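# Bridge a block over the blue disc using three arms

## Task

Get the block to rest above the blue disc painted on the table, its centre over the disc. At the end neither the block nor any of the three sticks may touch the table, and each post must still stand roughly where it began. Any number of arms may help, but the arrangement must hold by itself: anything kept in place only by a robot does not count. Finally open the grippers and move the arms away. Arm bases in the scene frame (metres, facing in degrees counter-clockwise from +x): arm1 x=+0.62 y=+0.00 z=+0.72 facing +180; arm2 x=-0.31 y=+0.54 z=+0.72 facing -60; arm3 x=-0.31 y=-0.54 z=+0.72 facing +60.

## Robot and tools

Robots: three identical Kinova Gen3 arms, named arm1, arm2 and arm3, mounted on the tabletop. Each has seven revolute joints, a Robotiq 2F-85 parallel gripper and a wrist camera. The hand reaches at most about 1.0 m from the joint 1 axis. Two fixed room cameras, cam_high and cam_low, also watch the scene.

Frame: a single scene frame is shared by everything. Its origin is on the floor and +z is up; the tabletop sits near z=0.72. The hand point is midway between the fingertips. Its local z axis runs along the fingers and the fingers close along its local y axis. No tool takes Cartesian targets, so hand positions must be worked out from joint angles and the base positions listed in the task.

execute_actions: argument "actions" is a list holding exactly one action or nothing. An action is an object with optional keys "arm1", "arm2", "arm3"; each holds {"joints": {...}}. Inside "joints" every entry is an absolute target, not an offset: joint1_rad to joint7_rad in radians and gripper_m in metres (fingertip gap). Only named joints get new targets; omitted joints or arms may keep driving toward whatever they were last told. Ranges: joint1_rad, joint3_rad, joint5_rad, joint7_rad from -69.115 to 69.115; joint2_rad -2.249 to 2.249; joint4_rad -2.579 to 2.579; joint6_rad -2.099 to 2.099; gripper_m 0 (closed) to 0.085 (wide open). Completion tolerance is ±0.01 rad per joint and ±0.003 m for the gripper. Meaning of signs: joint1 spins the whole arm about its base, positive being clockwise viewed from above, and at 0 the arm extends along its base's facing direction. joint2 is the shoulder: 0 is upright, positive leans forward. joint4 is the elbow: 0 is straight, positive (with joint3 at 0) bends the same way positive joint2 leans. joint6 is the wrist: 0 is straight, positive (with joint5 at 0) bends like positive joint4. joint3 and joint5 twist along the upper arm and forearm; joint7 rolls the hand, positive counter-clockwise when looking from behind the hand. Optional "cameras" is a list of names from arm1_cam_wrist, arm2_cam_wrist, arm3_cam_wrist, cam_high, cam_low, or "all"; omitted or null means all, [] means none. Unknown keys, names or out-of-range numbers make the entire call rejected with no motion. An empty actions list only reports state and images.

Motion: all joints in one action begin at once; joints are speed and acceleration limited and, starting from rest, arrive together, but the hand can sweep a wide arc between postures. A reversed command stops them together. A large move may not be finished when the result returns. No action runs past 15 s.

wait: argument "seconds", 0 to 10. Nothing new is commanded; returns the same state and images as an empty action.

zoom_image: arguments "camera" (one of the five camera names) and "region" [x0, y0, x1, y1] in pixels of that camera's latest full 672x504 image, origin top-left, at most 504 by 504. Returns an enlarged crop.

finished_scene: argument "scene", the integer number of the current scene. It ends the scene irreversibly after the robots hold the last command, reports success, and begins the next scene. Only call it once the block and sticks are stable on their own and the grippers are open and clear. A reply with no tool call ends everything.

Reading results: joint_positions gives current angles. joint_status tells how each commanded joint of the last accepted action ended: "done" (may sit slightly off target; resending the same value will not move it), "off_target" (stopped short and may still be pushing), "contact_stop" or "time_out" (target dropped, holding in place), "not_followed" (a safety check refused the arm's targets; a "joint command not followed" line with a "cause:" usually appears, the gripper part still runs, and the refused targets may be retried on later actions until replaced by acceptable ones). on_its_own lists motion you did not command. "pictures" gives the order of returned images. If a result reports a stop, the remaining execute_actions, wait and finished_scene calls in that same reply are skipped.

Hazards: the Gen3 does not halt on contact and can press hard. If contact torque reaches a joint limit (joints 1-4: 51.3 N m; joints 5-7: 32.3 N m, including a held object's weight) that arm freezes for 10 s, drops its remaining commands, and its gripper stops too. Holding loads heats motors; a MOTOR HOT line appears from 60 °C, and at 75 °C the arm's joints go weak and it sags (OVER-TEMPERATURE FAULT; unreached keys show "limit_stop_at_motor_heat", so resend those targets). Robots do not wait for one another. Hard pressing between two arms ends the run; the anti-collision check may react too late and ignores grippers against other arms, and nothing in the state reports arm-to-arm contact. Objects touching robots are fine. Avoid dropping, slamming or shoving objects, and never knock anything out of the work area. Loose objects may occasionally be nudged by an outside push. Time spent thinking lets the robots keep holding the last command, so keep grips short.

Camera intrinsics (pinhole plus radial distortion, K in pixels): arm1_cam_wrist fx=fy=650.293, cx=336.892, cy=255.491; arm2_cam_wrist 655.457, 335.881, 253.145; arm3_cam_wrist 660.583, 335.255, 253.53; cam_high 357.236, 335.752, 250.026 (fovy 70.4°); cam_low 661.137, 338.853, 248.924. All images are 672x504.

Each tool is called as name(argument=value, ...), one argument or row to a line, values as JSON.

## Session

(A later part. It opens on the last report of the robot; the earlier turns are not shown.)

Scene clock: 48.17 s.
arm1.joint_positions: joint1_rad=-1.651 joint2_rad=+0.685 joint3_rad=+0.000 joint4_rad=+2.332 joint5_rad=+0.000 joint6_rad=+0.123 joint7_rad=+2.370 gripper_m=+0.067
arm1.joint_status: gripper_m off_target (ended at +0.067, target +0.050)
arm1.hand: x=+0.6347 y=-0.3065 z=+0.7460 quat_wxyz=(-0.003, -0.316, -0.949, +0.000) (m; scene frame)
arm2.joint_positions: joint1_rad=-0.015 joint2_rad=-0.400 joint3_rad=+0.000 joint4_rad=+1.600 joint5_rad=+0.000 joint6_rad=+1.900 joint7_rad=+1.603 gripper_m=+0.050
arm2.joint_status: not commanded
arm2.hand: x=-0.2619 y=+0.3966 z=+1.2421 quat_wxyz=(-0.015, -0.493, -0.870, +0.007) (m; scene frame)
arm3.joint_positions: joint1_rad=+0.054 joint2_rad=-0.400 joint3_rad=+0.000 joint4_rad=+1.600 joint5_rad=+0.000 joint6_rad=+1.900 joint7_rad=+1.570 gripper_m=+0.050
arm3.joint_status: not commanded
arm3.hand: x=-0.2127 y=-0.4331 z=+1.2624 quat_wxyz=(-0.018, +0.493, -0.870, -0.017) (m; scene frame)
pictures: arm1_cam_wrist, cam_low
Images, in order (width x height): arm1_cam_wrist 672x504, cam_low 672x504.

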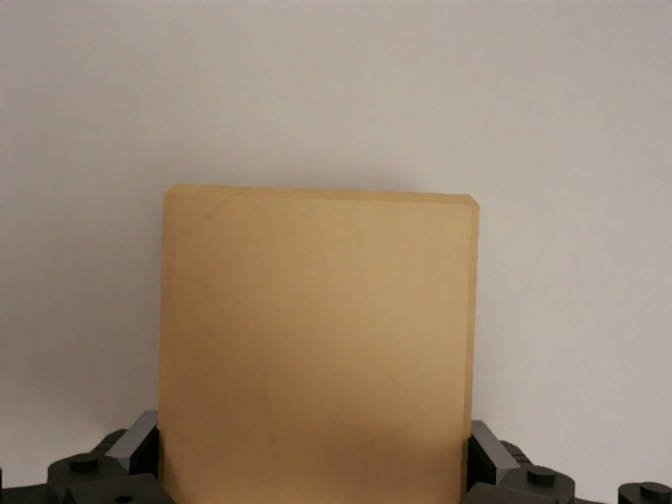

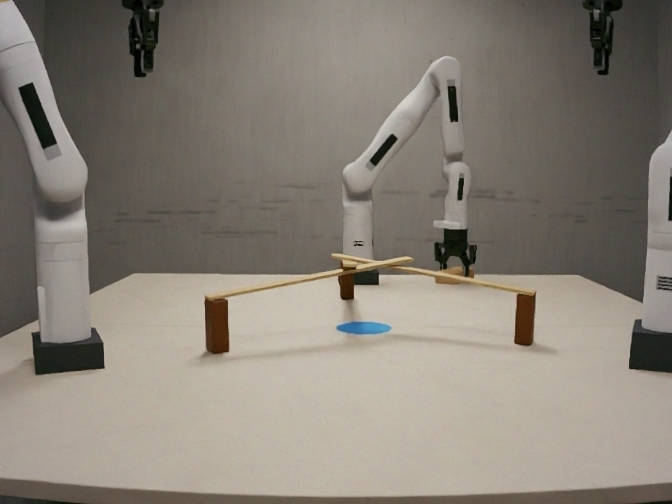

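execute_actions(
  actions=[
    {"arm1":{"joints":{"joint2_rad":0.146,"joint4_rad":2.1082,"joint6_rad":0.8875}}},
  ],
  cameras=["cam_low"],
)

execute_actions(
  actions=[
    {"arm1":{"joints":{"joint1_rad":0.010,"joint2_rad":0.8392,"joint4_rad":0.996,"joint6_rad":1.3064,"joint7_rad":1.531}}},
  ],
)

zoom_image(
  camera="cam_low",
  region=[260, 190, 460, 340],
)

Scene clock: 50.40 s.
arm1.joint_positions: joint1_rad=-1.651 joint2_rad=+0.147 joint3_rad=+0.000 joint4_rad=+2.109 joint5_rad=+0.000 joint6_rad=+0.888 joint7_rad=+2.370 gripper_m=+0.067
arm1.joint_status: all done
arm1.hand: x=+0.6335 y=-0.3051 z=+0.9493 quat_wxyz=(-0.002, -0.316, -0.949, -0.002) (m; scene frame)
arm2.joint_positions: joint1_rad=-0.015 joint2_rad=-0.400 joint3_rad=+0.000 joint4_rad=+1.600 joint5_rad=+0.000 joint6_rad=+1.900 joint7_rad=+1.603 gripper_m=+0.050
arm2.joint_status: not commanded
arm2.hand: x=-0.2619 y=+0.3966 z=+1.2421 quat_wxyz=(-0.015, -0.493, -0.870, +0.007) (m; scene frame)
arm3.joint_positions: joint1_rad=+0.054 joint2_rad=-0.400 joint3_rad=+0.000 joint4_rad=+1.600 joint5_rad=+0.000 joint6_rad=+1.900 joint7_rad=+1.570 gripper_m=+0.050
arm3.joint_status: not commanded
arm3.hand: x=-0.2127 y=-0.4331 z=+1.2624 quat_wxyz=(-0.018, +0.493, -0.870, -0.017) (m; scene frame)
pictures: cam_low
Images, in order (width x height): cam_low 672x504.

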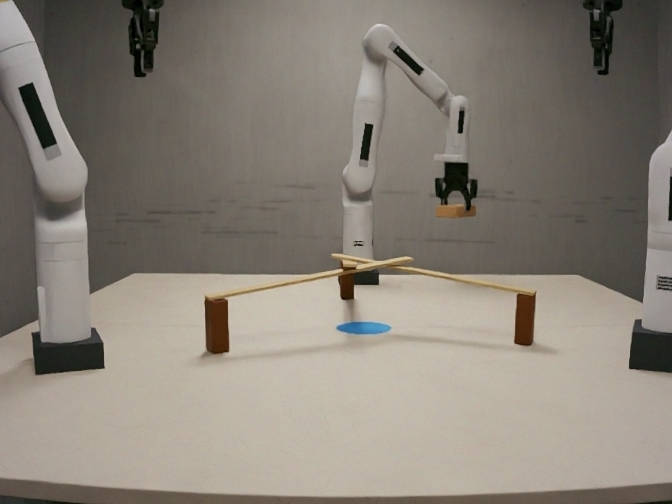

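Scene clock: 53.27 s.
arm1.joint_positions: joint1_rad=+0.010 joint2_rad=+0.841 joint3_rad=+0.000 joint4_rad=+0.997 joint5_rad=+0.000 joint6_rad=+1.306 joint7_rad=+1.531 gripper_m=+0.067
arm1.joint_status: all done
arm1.hand: x=+0.0027 y=+0.0007 z=+0.9262 quat_wxyz=(+0.000, -1.000, +0.000, -0.004) (m; scene frame)
arm2.joint_positions: joint1_rad=-0.015 joint2_rad=-0.400 joint3_rad=+0.000 joint4_rad=+1.600 joint5_rad=+0.000 joint6_rad=+1.900 joint7_rad=+1.603 gripper_m=+0.050
arm2.joint_status: not commanded
arm2.hand: x=-0.2619 y=+0.3966 z=+1.2421 quat_wxyz=(-0.015, -0.493, -0.870, +0.007) (m; scene frame)
arm3.joint_positions: joint1_rad=+0.054 joint2_rad=-0.400 joint3_rad=+0.000 joint4_rad=+1.600 joint5_rad=+0.000 joint6_rad=+1.900 joint7_rad=+1.570 gripper_m=+0.050
arm3.joint_status: not commanded
arm3.hand: x=-0.2127 y=-0.4331 z=+1.2624 quat_wxyz=(-0.018, +0.493, -0.870, -0.017) (m; scene frame)
pictures: arm1_cam_wrist, arm2_cam_wrist, arm3_cam_wrist, cam_high, cam_low
Images, in order (width x height): arm1_cam_wrist 672x504, arm2_cam_wrist 672x504, arm3_cam_wrist 672x504, cam_high 672x504, cam_low 672x504.

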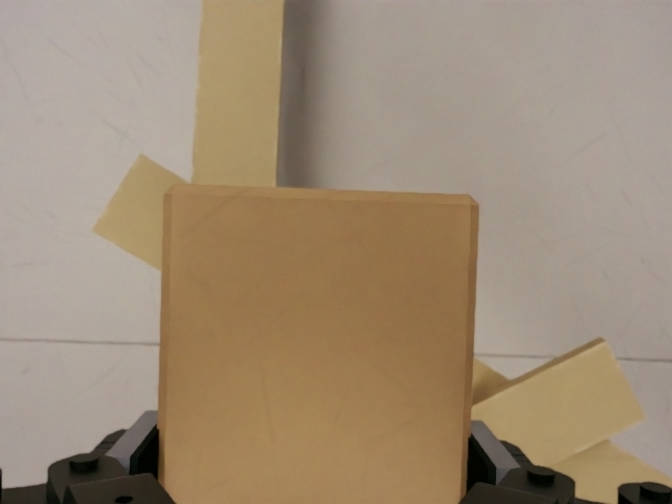

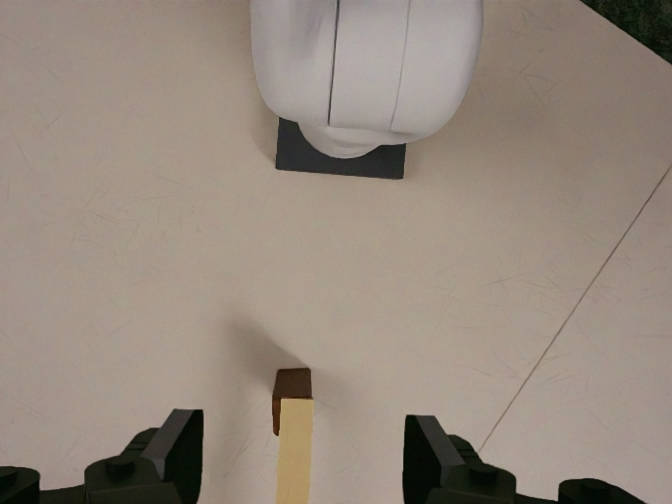

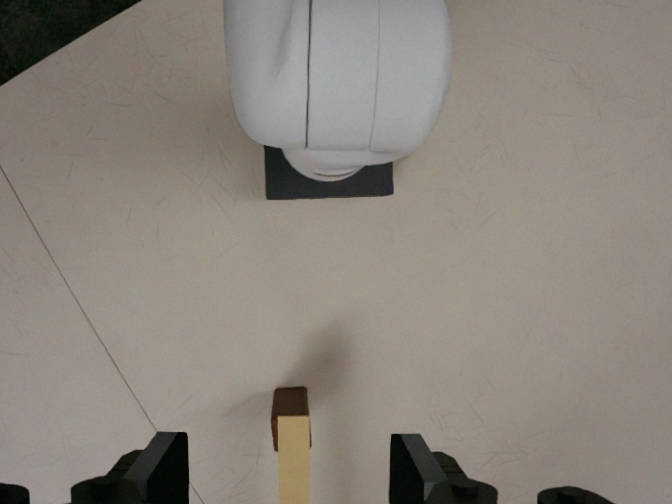

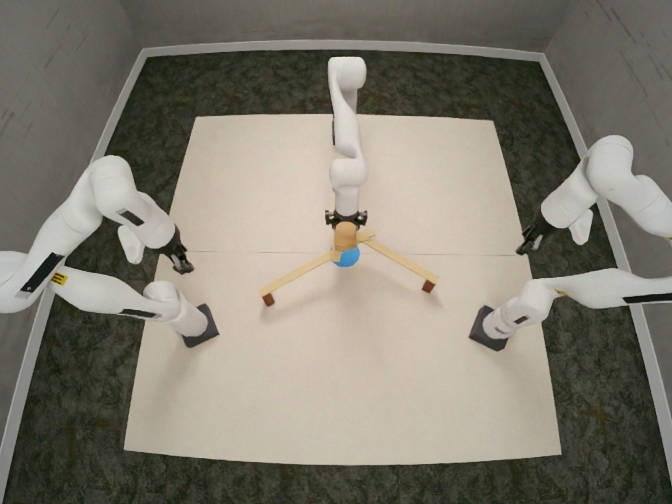

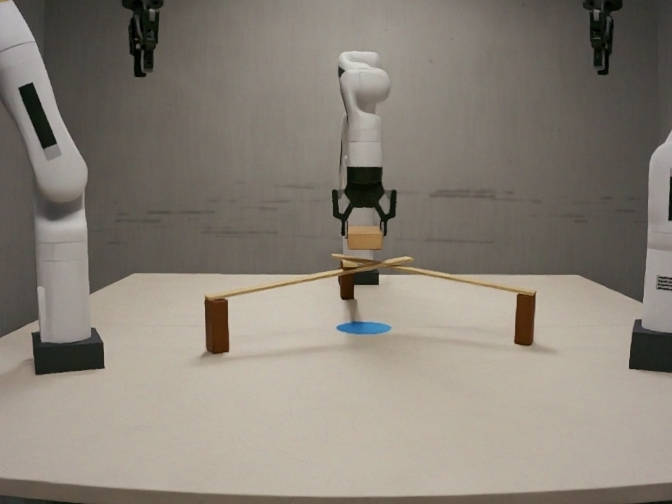

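Region (260, 190, 460, 340) of cam_low's 672x504 image, scaled by 2.520, with more detail than that image has; it fills the top 378 rows of this view, and the rest is white.

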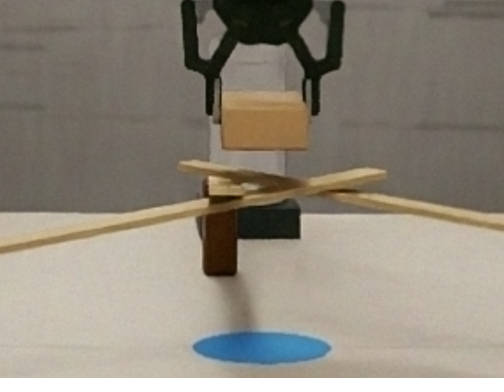

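execute_actions(
  actions=[
    {"arm1":{"joints":{"joint2_rad":0.8669,"joint4_rad":1.0492,"joint6_rad":1.22}}},
  ],
  cameras=["arm1_cam_wrist","cam_low"],
)

zoom_image(
  camera="cam_low",
  region=[300, 210, 430, 300],
)

Scene clock: 54.37 s.
arm1.joint_positions: joint1_rad=+0.010 joint2_rad=+0.866 joint3_rad=+0.000 joint4_rad=+1.049 joint5_rad=+0.000 joint6_rad=+1.220 joint7_rad=+1.531 gripper_m=+0.067
arm1.joint_status: all done
arm1.hand: x=+0.0002 y=+0.0010 z=+0.8952 quat_wxyz=(+0.000, -1.000, +0.001, +0.001) (m; scene frame)
arm2.joint_positions: joint1_rad=-0.015 joint2_rad=-0.400 joint3_rad=+0.000 joint4_rad=+1.600 joint5_rad=+0.000 joint6_rad=+1.900 joint7_rad=+1.603 gripper_m=+0.050
arm2.joint_status: not commanded
arm2.hand: x=-0.2619 y=+0.3966 z=+1.2421 quat_wxyz=(-0.015, -0.493, -0.870, +0.007) (m; scene frame)
arm3.joint_positions: joint1_rad=+0.054 joint2_rad=-0.400 joint3_rad=+0.000 joint4_rad=+1.600 joint5_rad=+0.000 joint6_rad=+1.900 joint7_rad=+1.570 gripper_m=+0.050
arm3.joint_status: not commanded
arm3.hand: x=-0.2127 y=-0.4331 z=+1.2624 quat_wxyz=(-0.018, +0.493, -0.870, -0.017) (m; scene frame)
pictures: arm1_cam_wrist, cam_low
Images, in order (width x height): arm1_cam_wrist 672x504, cam_low 672x504.

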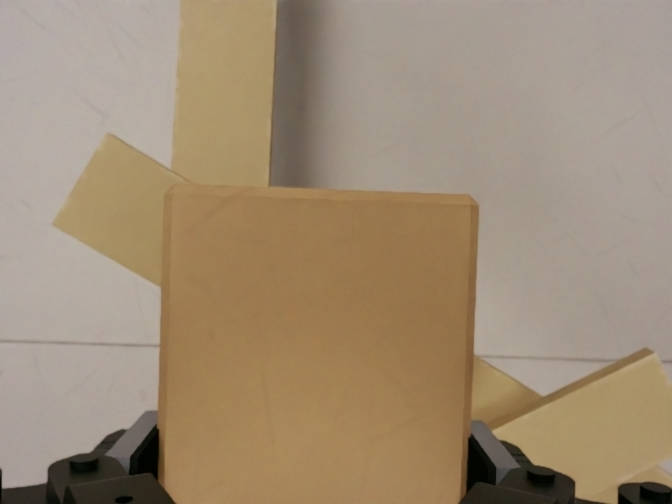

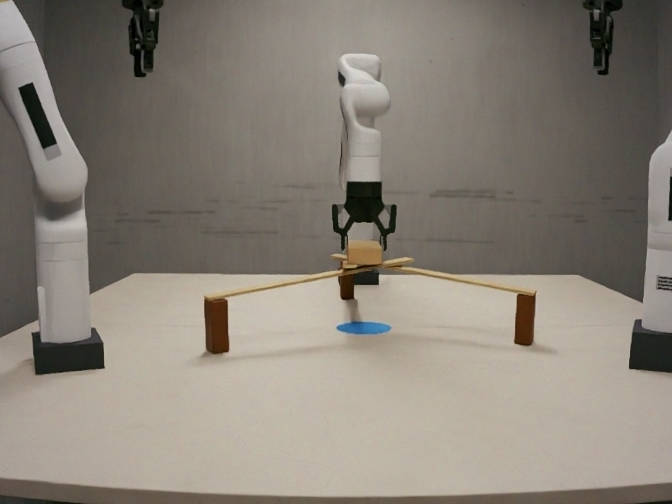

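Region (300, 210, 430, 300) of cam_low's 672x504 image, scaled by 3.877, with more detail than that image has; it fills the top 349 rows of this view, and the rest is white.

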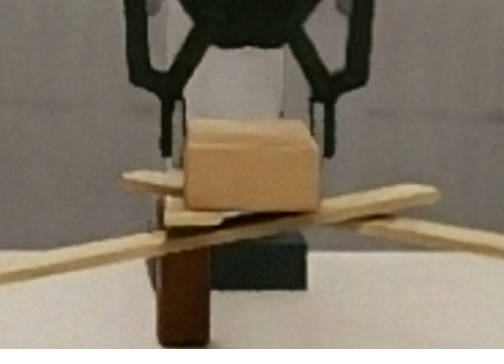

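execute_actions(
  actions=[
    {"arm1":{"joints":{"joint2_rad":0.872,"joint6_rad":1.215}}},
  ],
  cameras=["cam_low"],
)

zoom_image(
  camera="cam_low",
  region=[300, 210, 430, 300],
)

Scene clock: 55.00 s.
arm1.joint_positions: joint1_rad=+0.010 joint2_rad=+0.869 joint3_rad=+0.000 joint4_rad=+1.048 joint5_rad=+0.000 joint6_rad=+1.215 joint7_rad=+1.531 gripper_m=+0.067
arm1.joint_status: all done
arm1.hand: x=-0.0011 y=+0.0013 z=+0.8940 quat_wxyz=(+0.000, -1.000, +0.001, +0.002) (m; scene frame)
arm2.joint_positions: joint1_rad=-0.015 joint2_rad=-0.400 joint3_rad=+0.000 joint4_rad=+1.600 joint5_rad=+0.000 joint6_rad=+1.900 joint7_rad=+1.603 gripper_m=+0.050
arm2.joint_status: not commanded
arm2.hand: x=-0.2619 y=+0.3966 z=+1.2421 quat_wxyz=(-0.015, -0.493, -0.870, +0.007) (m; scene frame)
arm3.joint_positions: joint1_rad=+0.054 joint2_rad=-0.400 joint3_rad=+0.000 joint4_rad=+1.600 joint5_rad=+0.000 joint6_rad=+1.900 joint7_rad=+1.570 gripper_m=+0.050
arm3.joint_status: not commanded
arm3.hand: x=-0.2127 y=-0.4331 z=+1.2624 quat_wxyz=(-0.018, +0.493, -0.870, -0.017) (m; scene frame)
pictures: cam_low
Images, in order (width x height): cam_low 672x504.

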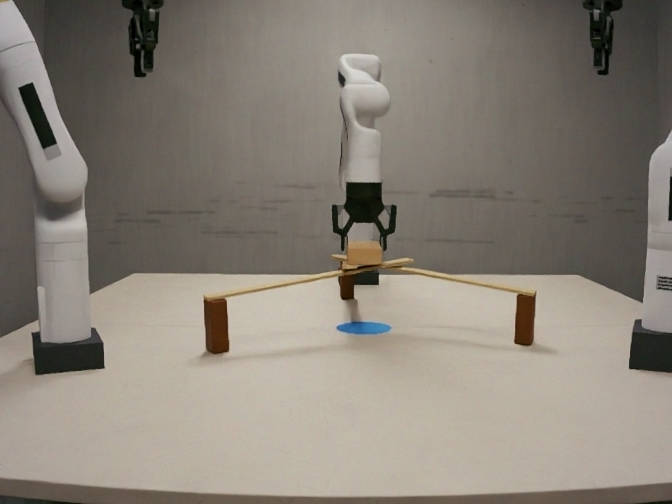

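Region (300, 210, 430, 300) of cam_low's 672x504 image, scaled by 3.877, with more detail than that image has; it fills the top 349 rows of this view, and the rest is white.

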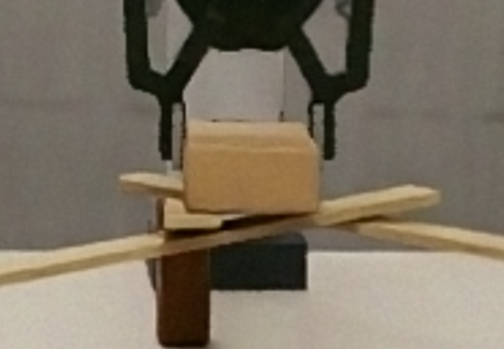

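In contact. Release.

execute_actions(
  actions=[
    {"arm1":{"joints":{"joint2_rad":0.866,"gripper_m":0.085}}},
  ],
  cameras=["cam_low"],
)

execute_actions(
  actions=[
    {"arm1":{"joints":{"joint2_rad":0.6,"joint6_rad":1.48}}},
  ],
  cameras=["arm1_cam_wrist","cam_low","cam_high"],
)

Scene clock: 56.03 s.
arm1.joint_positions: joint1_rad=+0.010 joint2_rad=+0.866 joint3_rad=+0.000 joint4_rad=+1.049 joint5_rad=+0.000 joint6_rad=+1.215 joint7_rad=+1.531 gripper_m=+0.085
arm1.joint_status: all done
arm1.hand: x=-0.0012 y=+0.0007 z=+0.8953 quat_wxyz=(+0.000, -1.000, +0.000, +0.003) (m; scene frame)
arm2.joint_positions: joint1_rad=-0.015 joint2_rad=-0.400 joint3_rad=+0.000 joint4_rad=+1.600 joint5_rad=+0.000 joint6_rad=+1.900 joint7_rad=+1.603 gripper_m=+0.050
arm2.joint_status: not commanded
arm2.hand: x=-0.2619 y=+0.3966 z=+1.2421 quat_wxyz=(-0.015, -0.493, -0.870, +0.007) (m; scene frame)
arm3.joint_positions: joint1_rad=+0.054 joint2_rad=-0.400 joint3_rad=+0.000 joint4_rad=+1.600 joint5_rad=+0.000 joint6_rad=+1.900 joint7_rad=+1.570 gripper_m=+0.050
arm3.joint_status: not commanded
arm3.hand: x=-0.2127 y=-0.4331 z=+1.2624 quat_wxyz=(-0.018, +0.493, -0.870, -0.017) (m; scene frame)
pictures: cam_low
Images, in order (width x height): cam_low 672x504.

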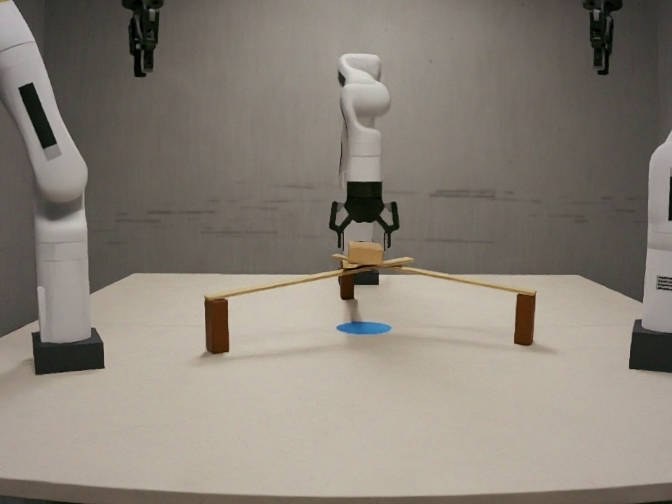

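Scene clock: 57.33 s.
arm1.joint_positions: joint1_rad=+0.010 joint2_rad=+0.600 joint3_rad=+0.000 joint4_rad=+1.049 joint5_rad=+0.000 joint6_rad=+1.480 joint7_rad=+1.531 gripper_m=+0.085
arm1.joint_status: all done
arm1.hand: x=+0.0631 y=+0.0032 z=+1.0517 quat_wxyz=(+0.000, -1.000, +0.000, +0.003) (m; scene frame)
arm2.joint_positions: joint1_rad=-0.015 joint2_rad=-0.400 joint3_rad=+0.000 joint4_rad=+1.600 joint5_rad=+0.000 joint6_rad=+1.900 joint7_rad=+1.603 gripper_m=+0.050
arm2.joint_status: not commanded
arm2.hand: x=-0.2619 y=+0.3966 z=+1.2421 quat_wxyz=(-0.015, -0.493, -0.870, +0.007) (m; scene frame)
arm3.joint_positions: joint1_rad=+0.054 joint2_rad=-0.400 joint3_rad=+0.000 joint4_rad=+1.600 joint5_rad=+0.000 joint6_rad=+1.900 joint7_rad=+1.570 gripper_m=+0.050
arm3.joint_status: not commanded
arm3.hand: x=-0.2127 y=-0.4331 z=+1.2624 quat_wxyz=(-0.018, +0.493, -0.870, -0.017) (m; scene frame)
pictures: arm1_cam_wrist, cam_high, cam_low
Images, in order (width x height): arm1_cam_wrist 672x504, cam_high 672x504, cam_low 672x504.

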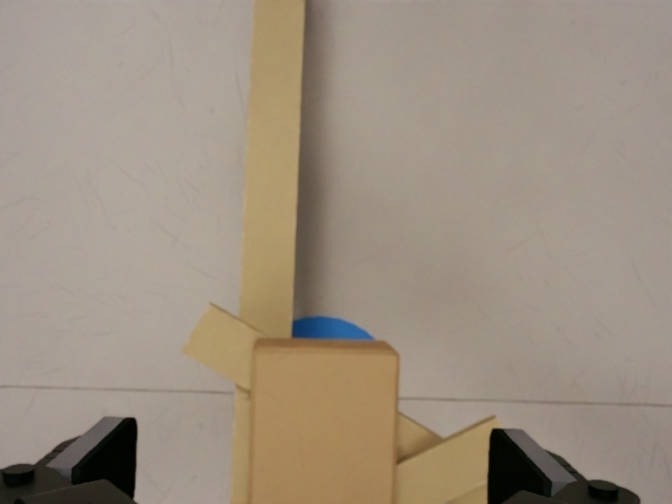

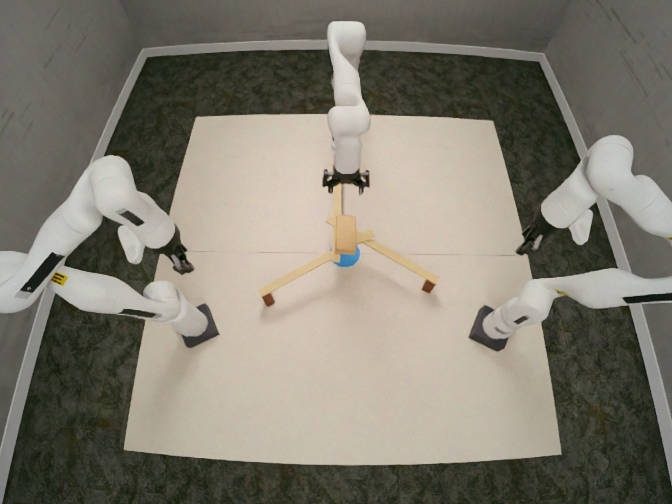

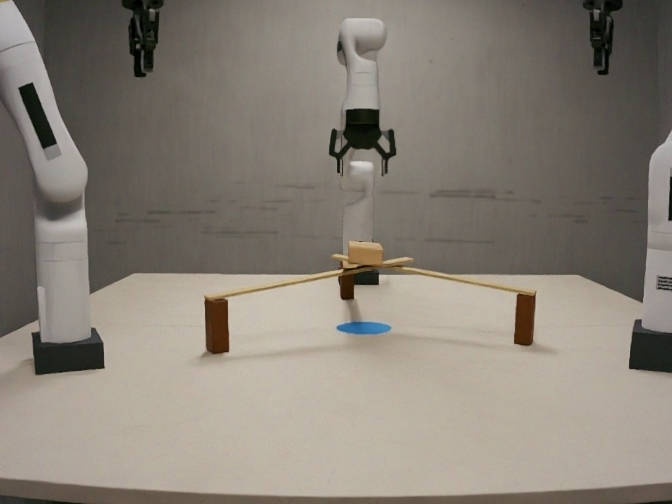

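finished_scene(
  scene=1,
)

The scene is finished: the task was done.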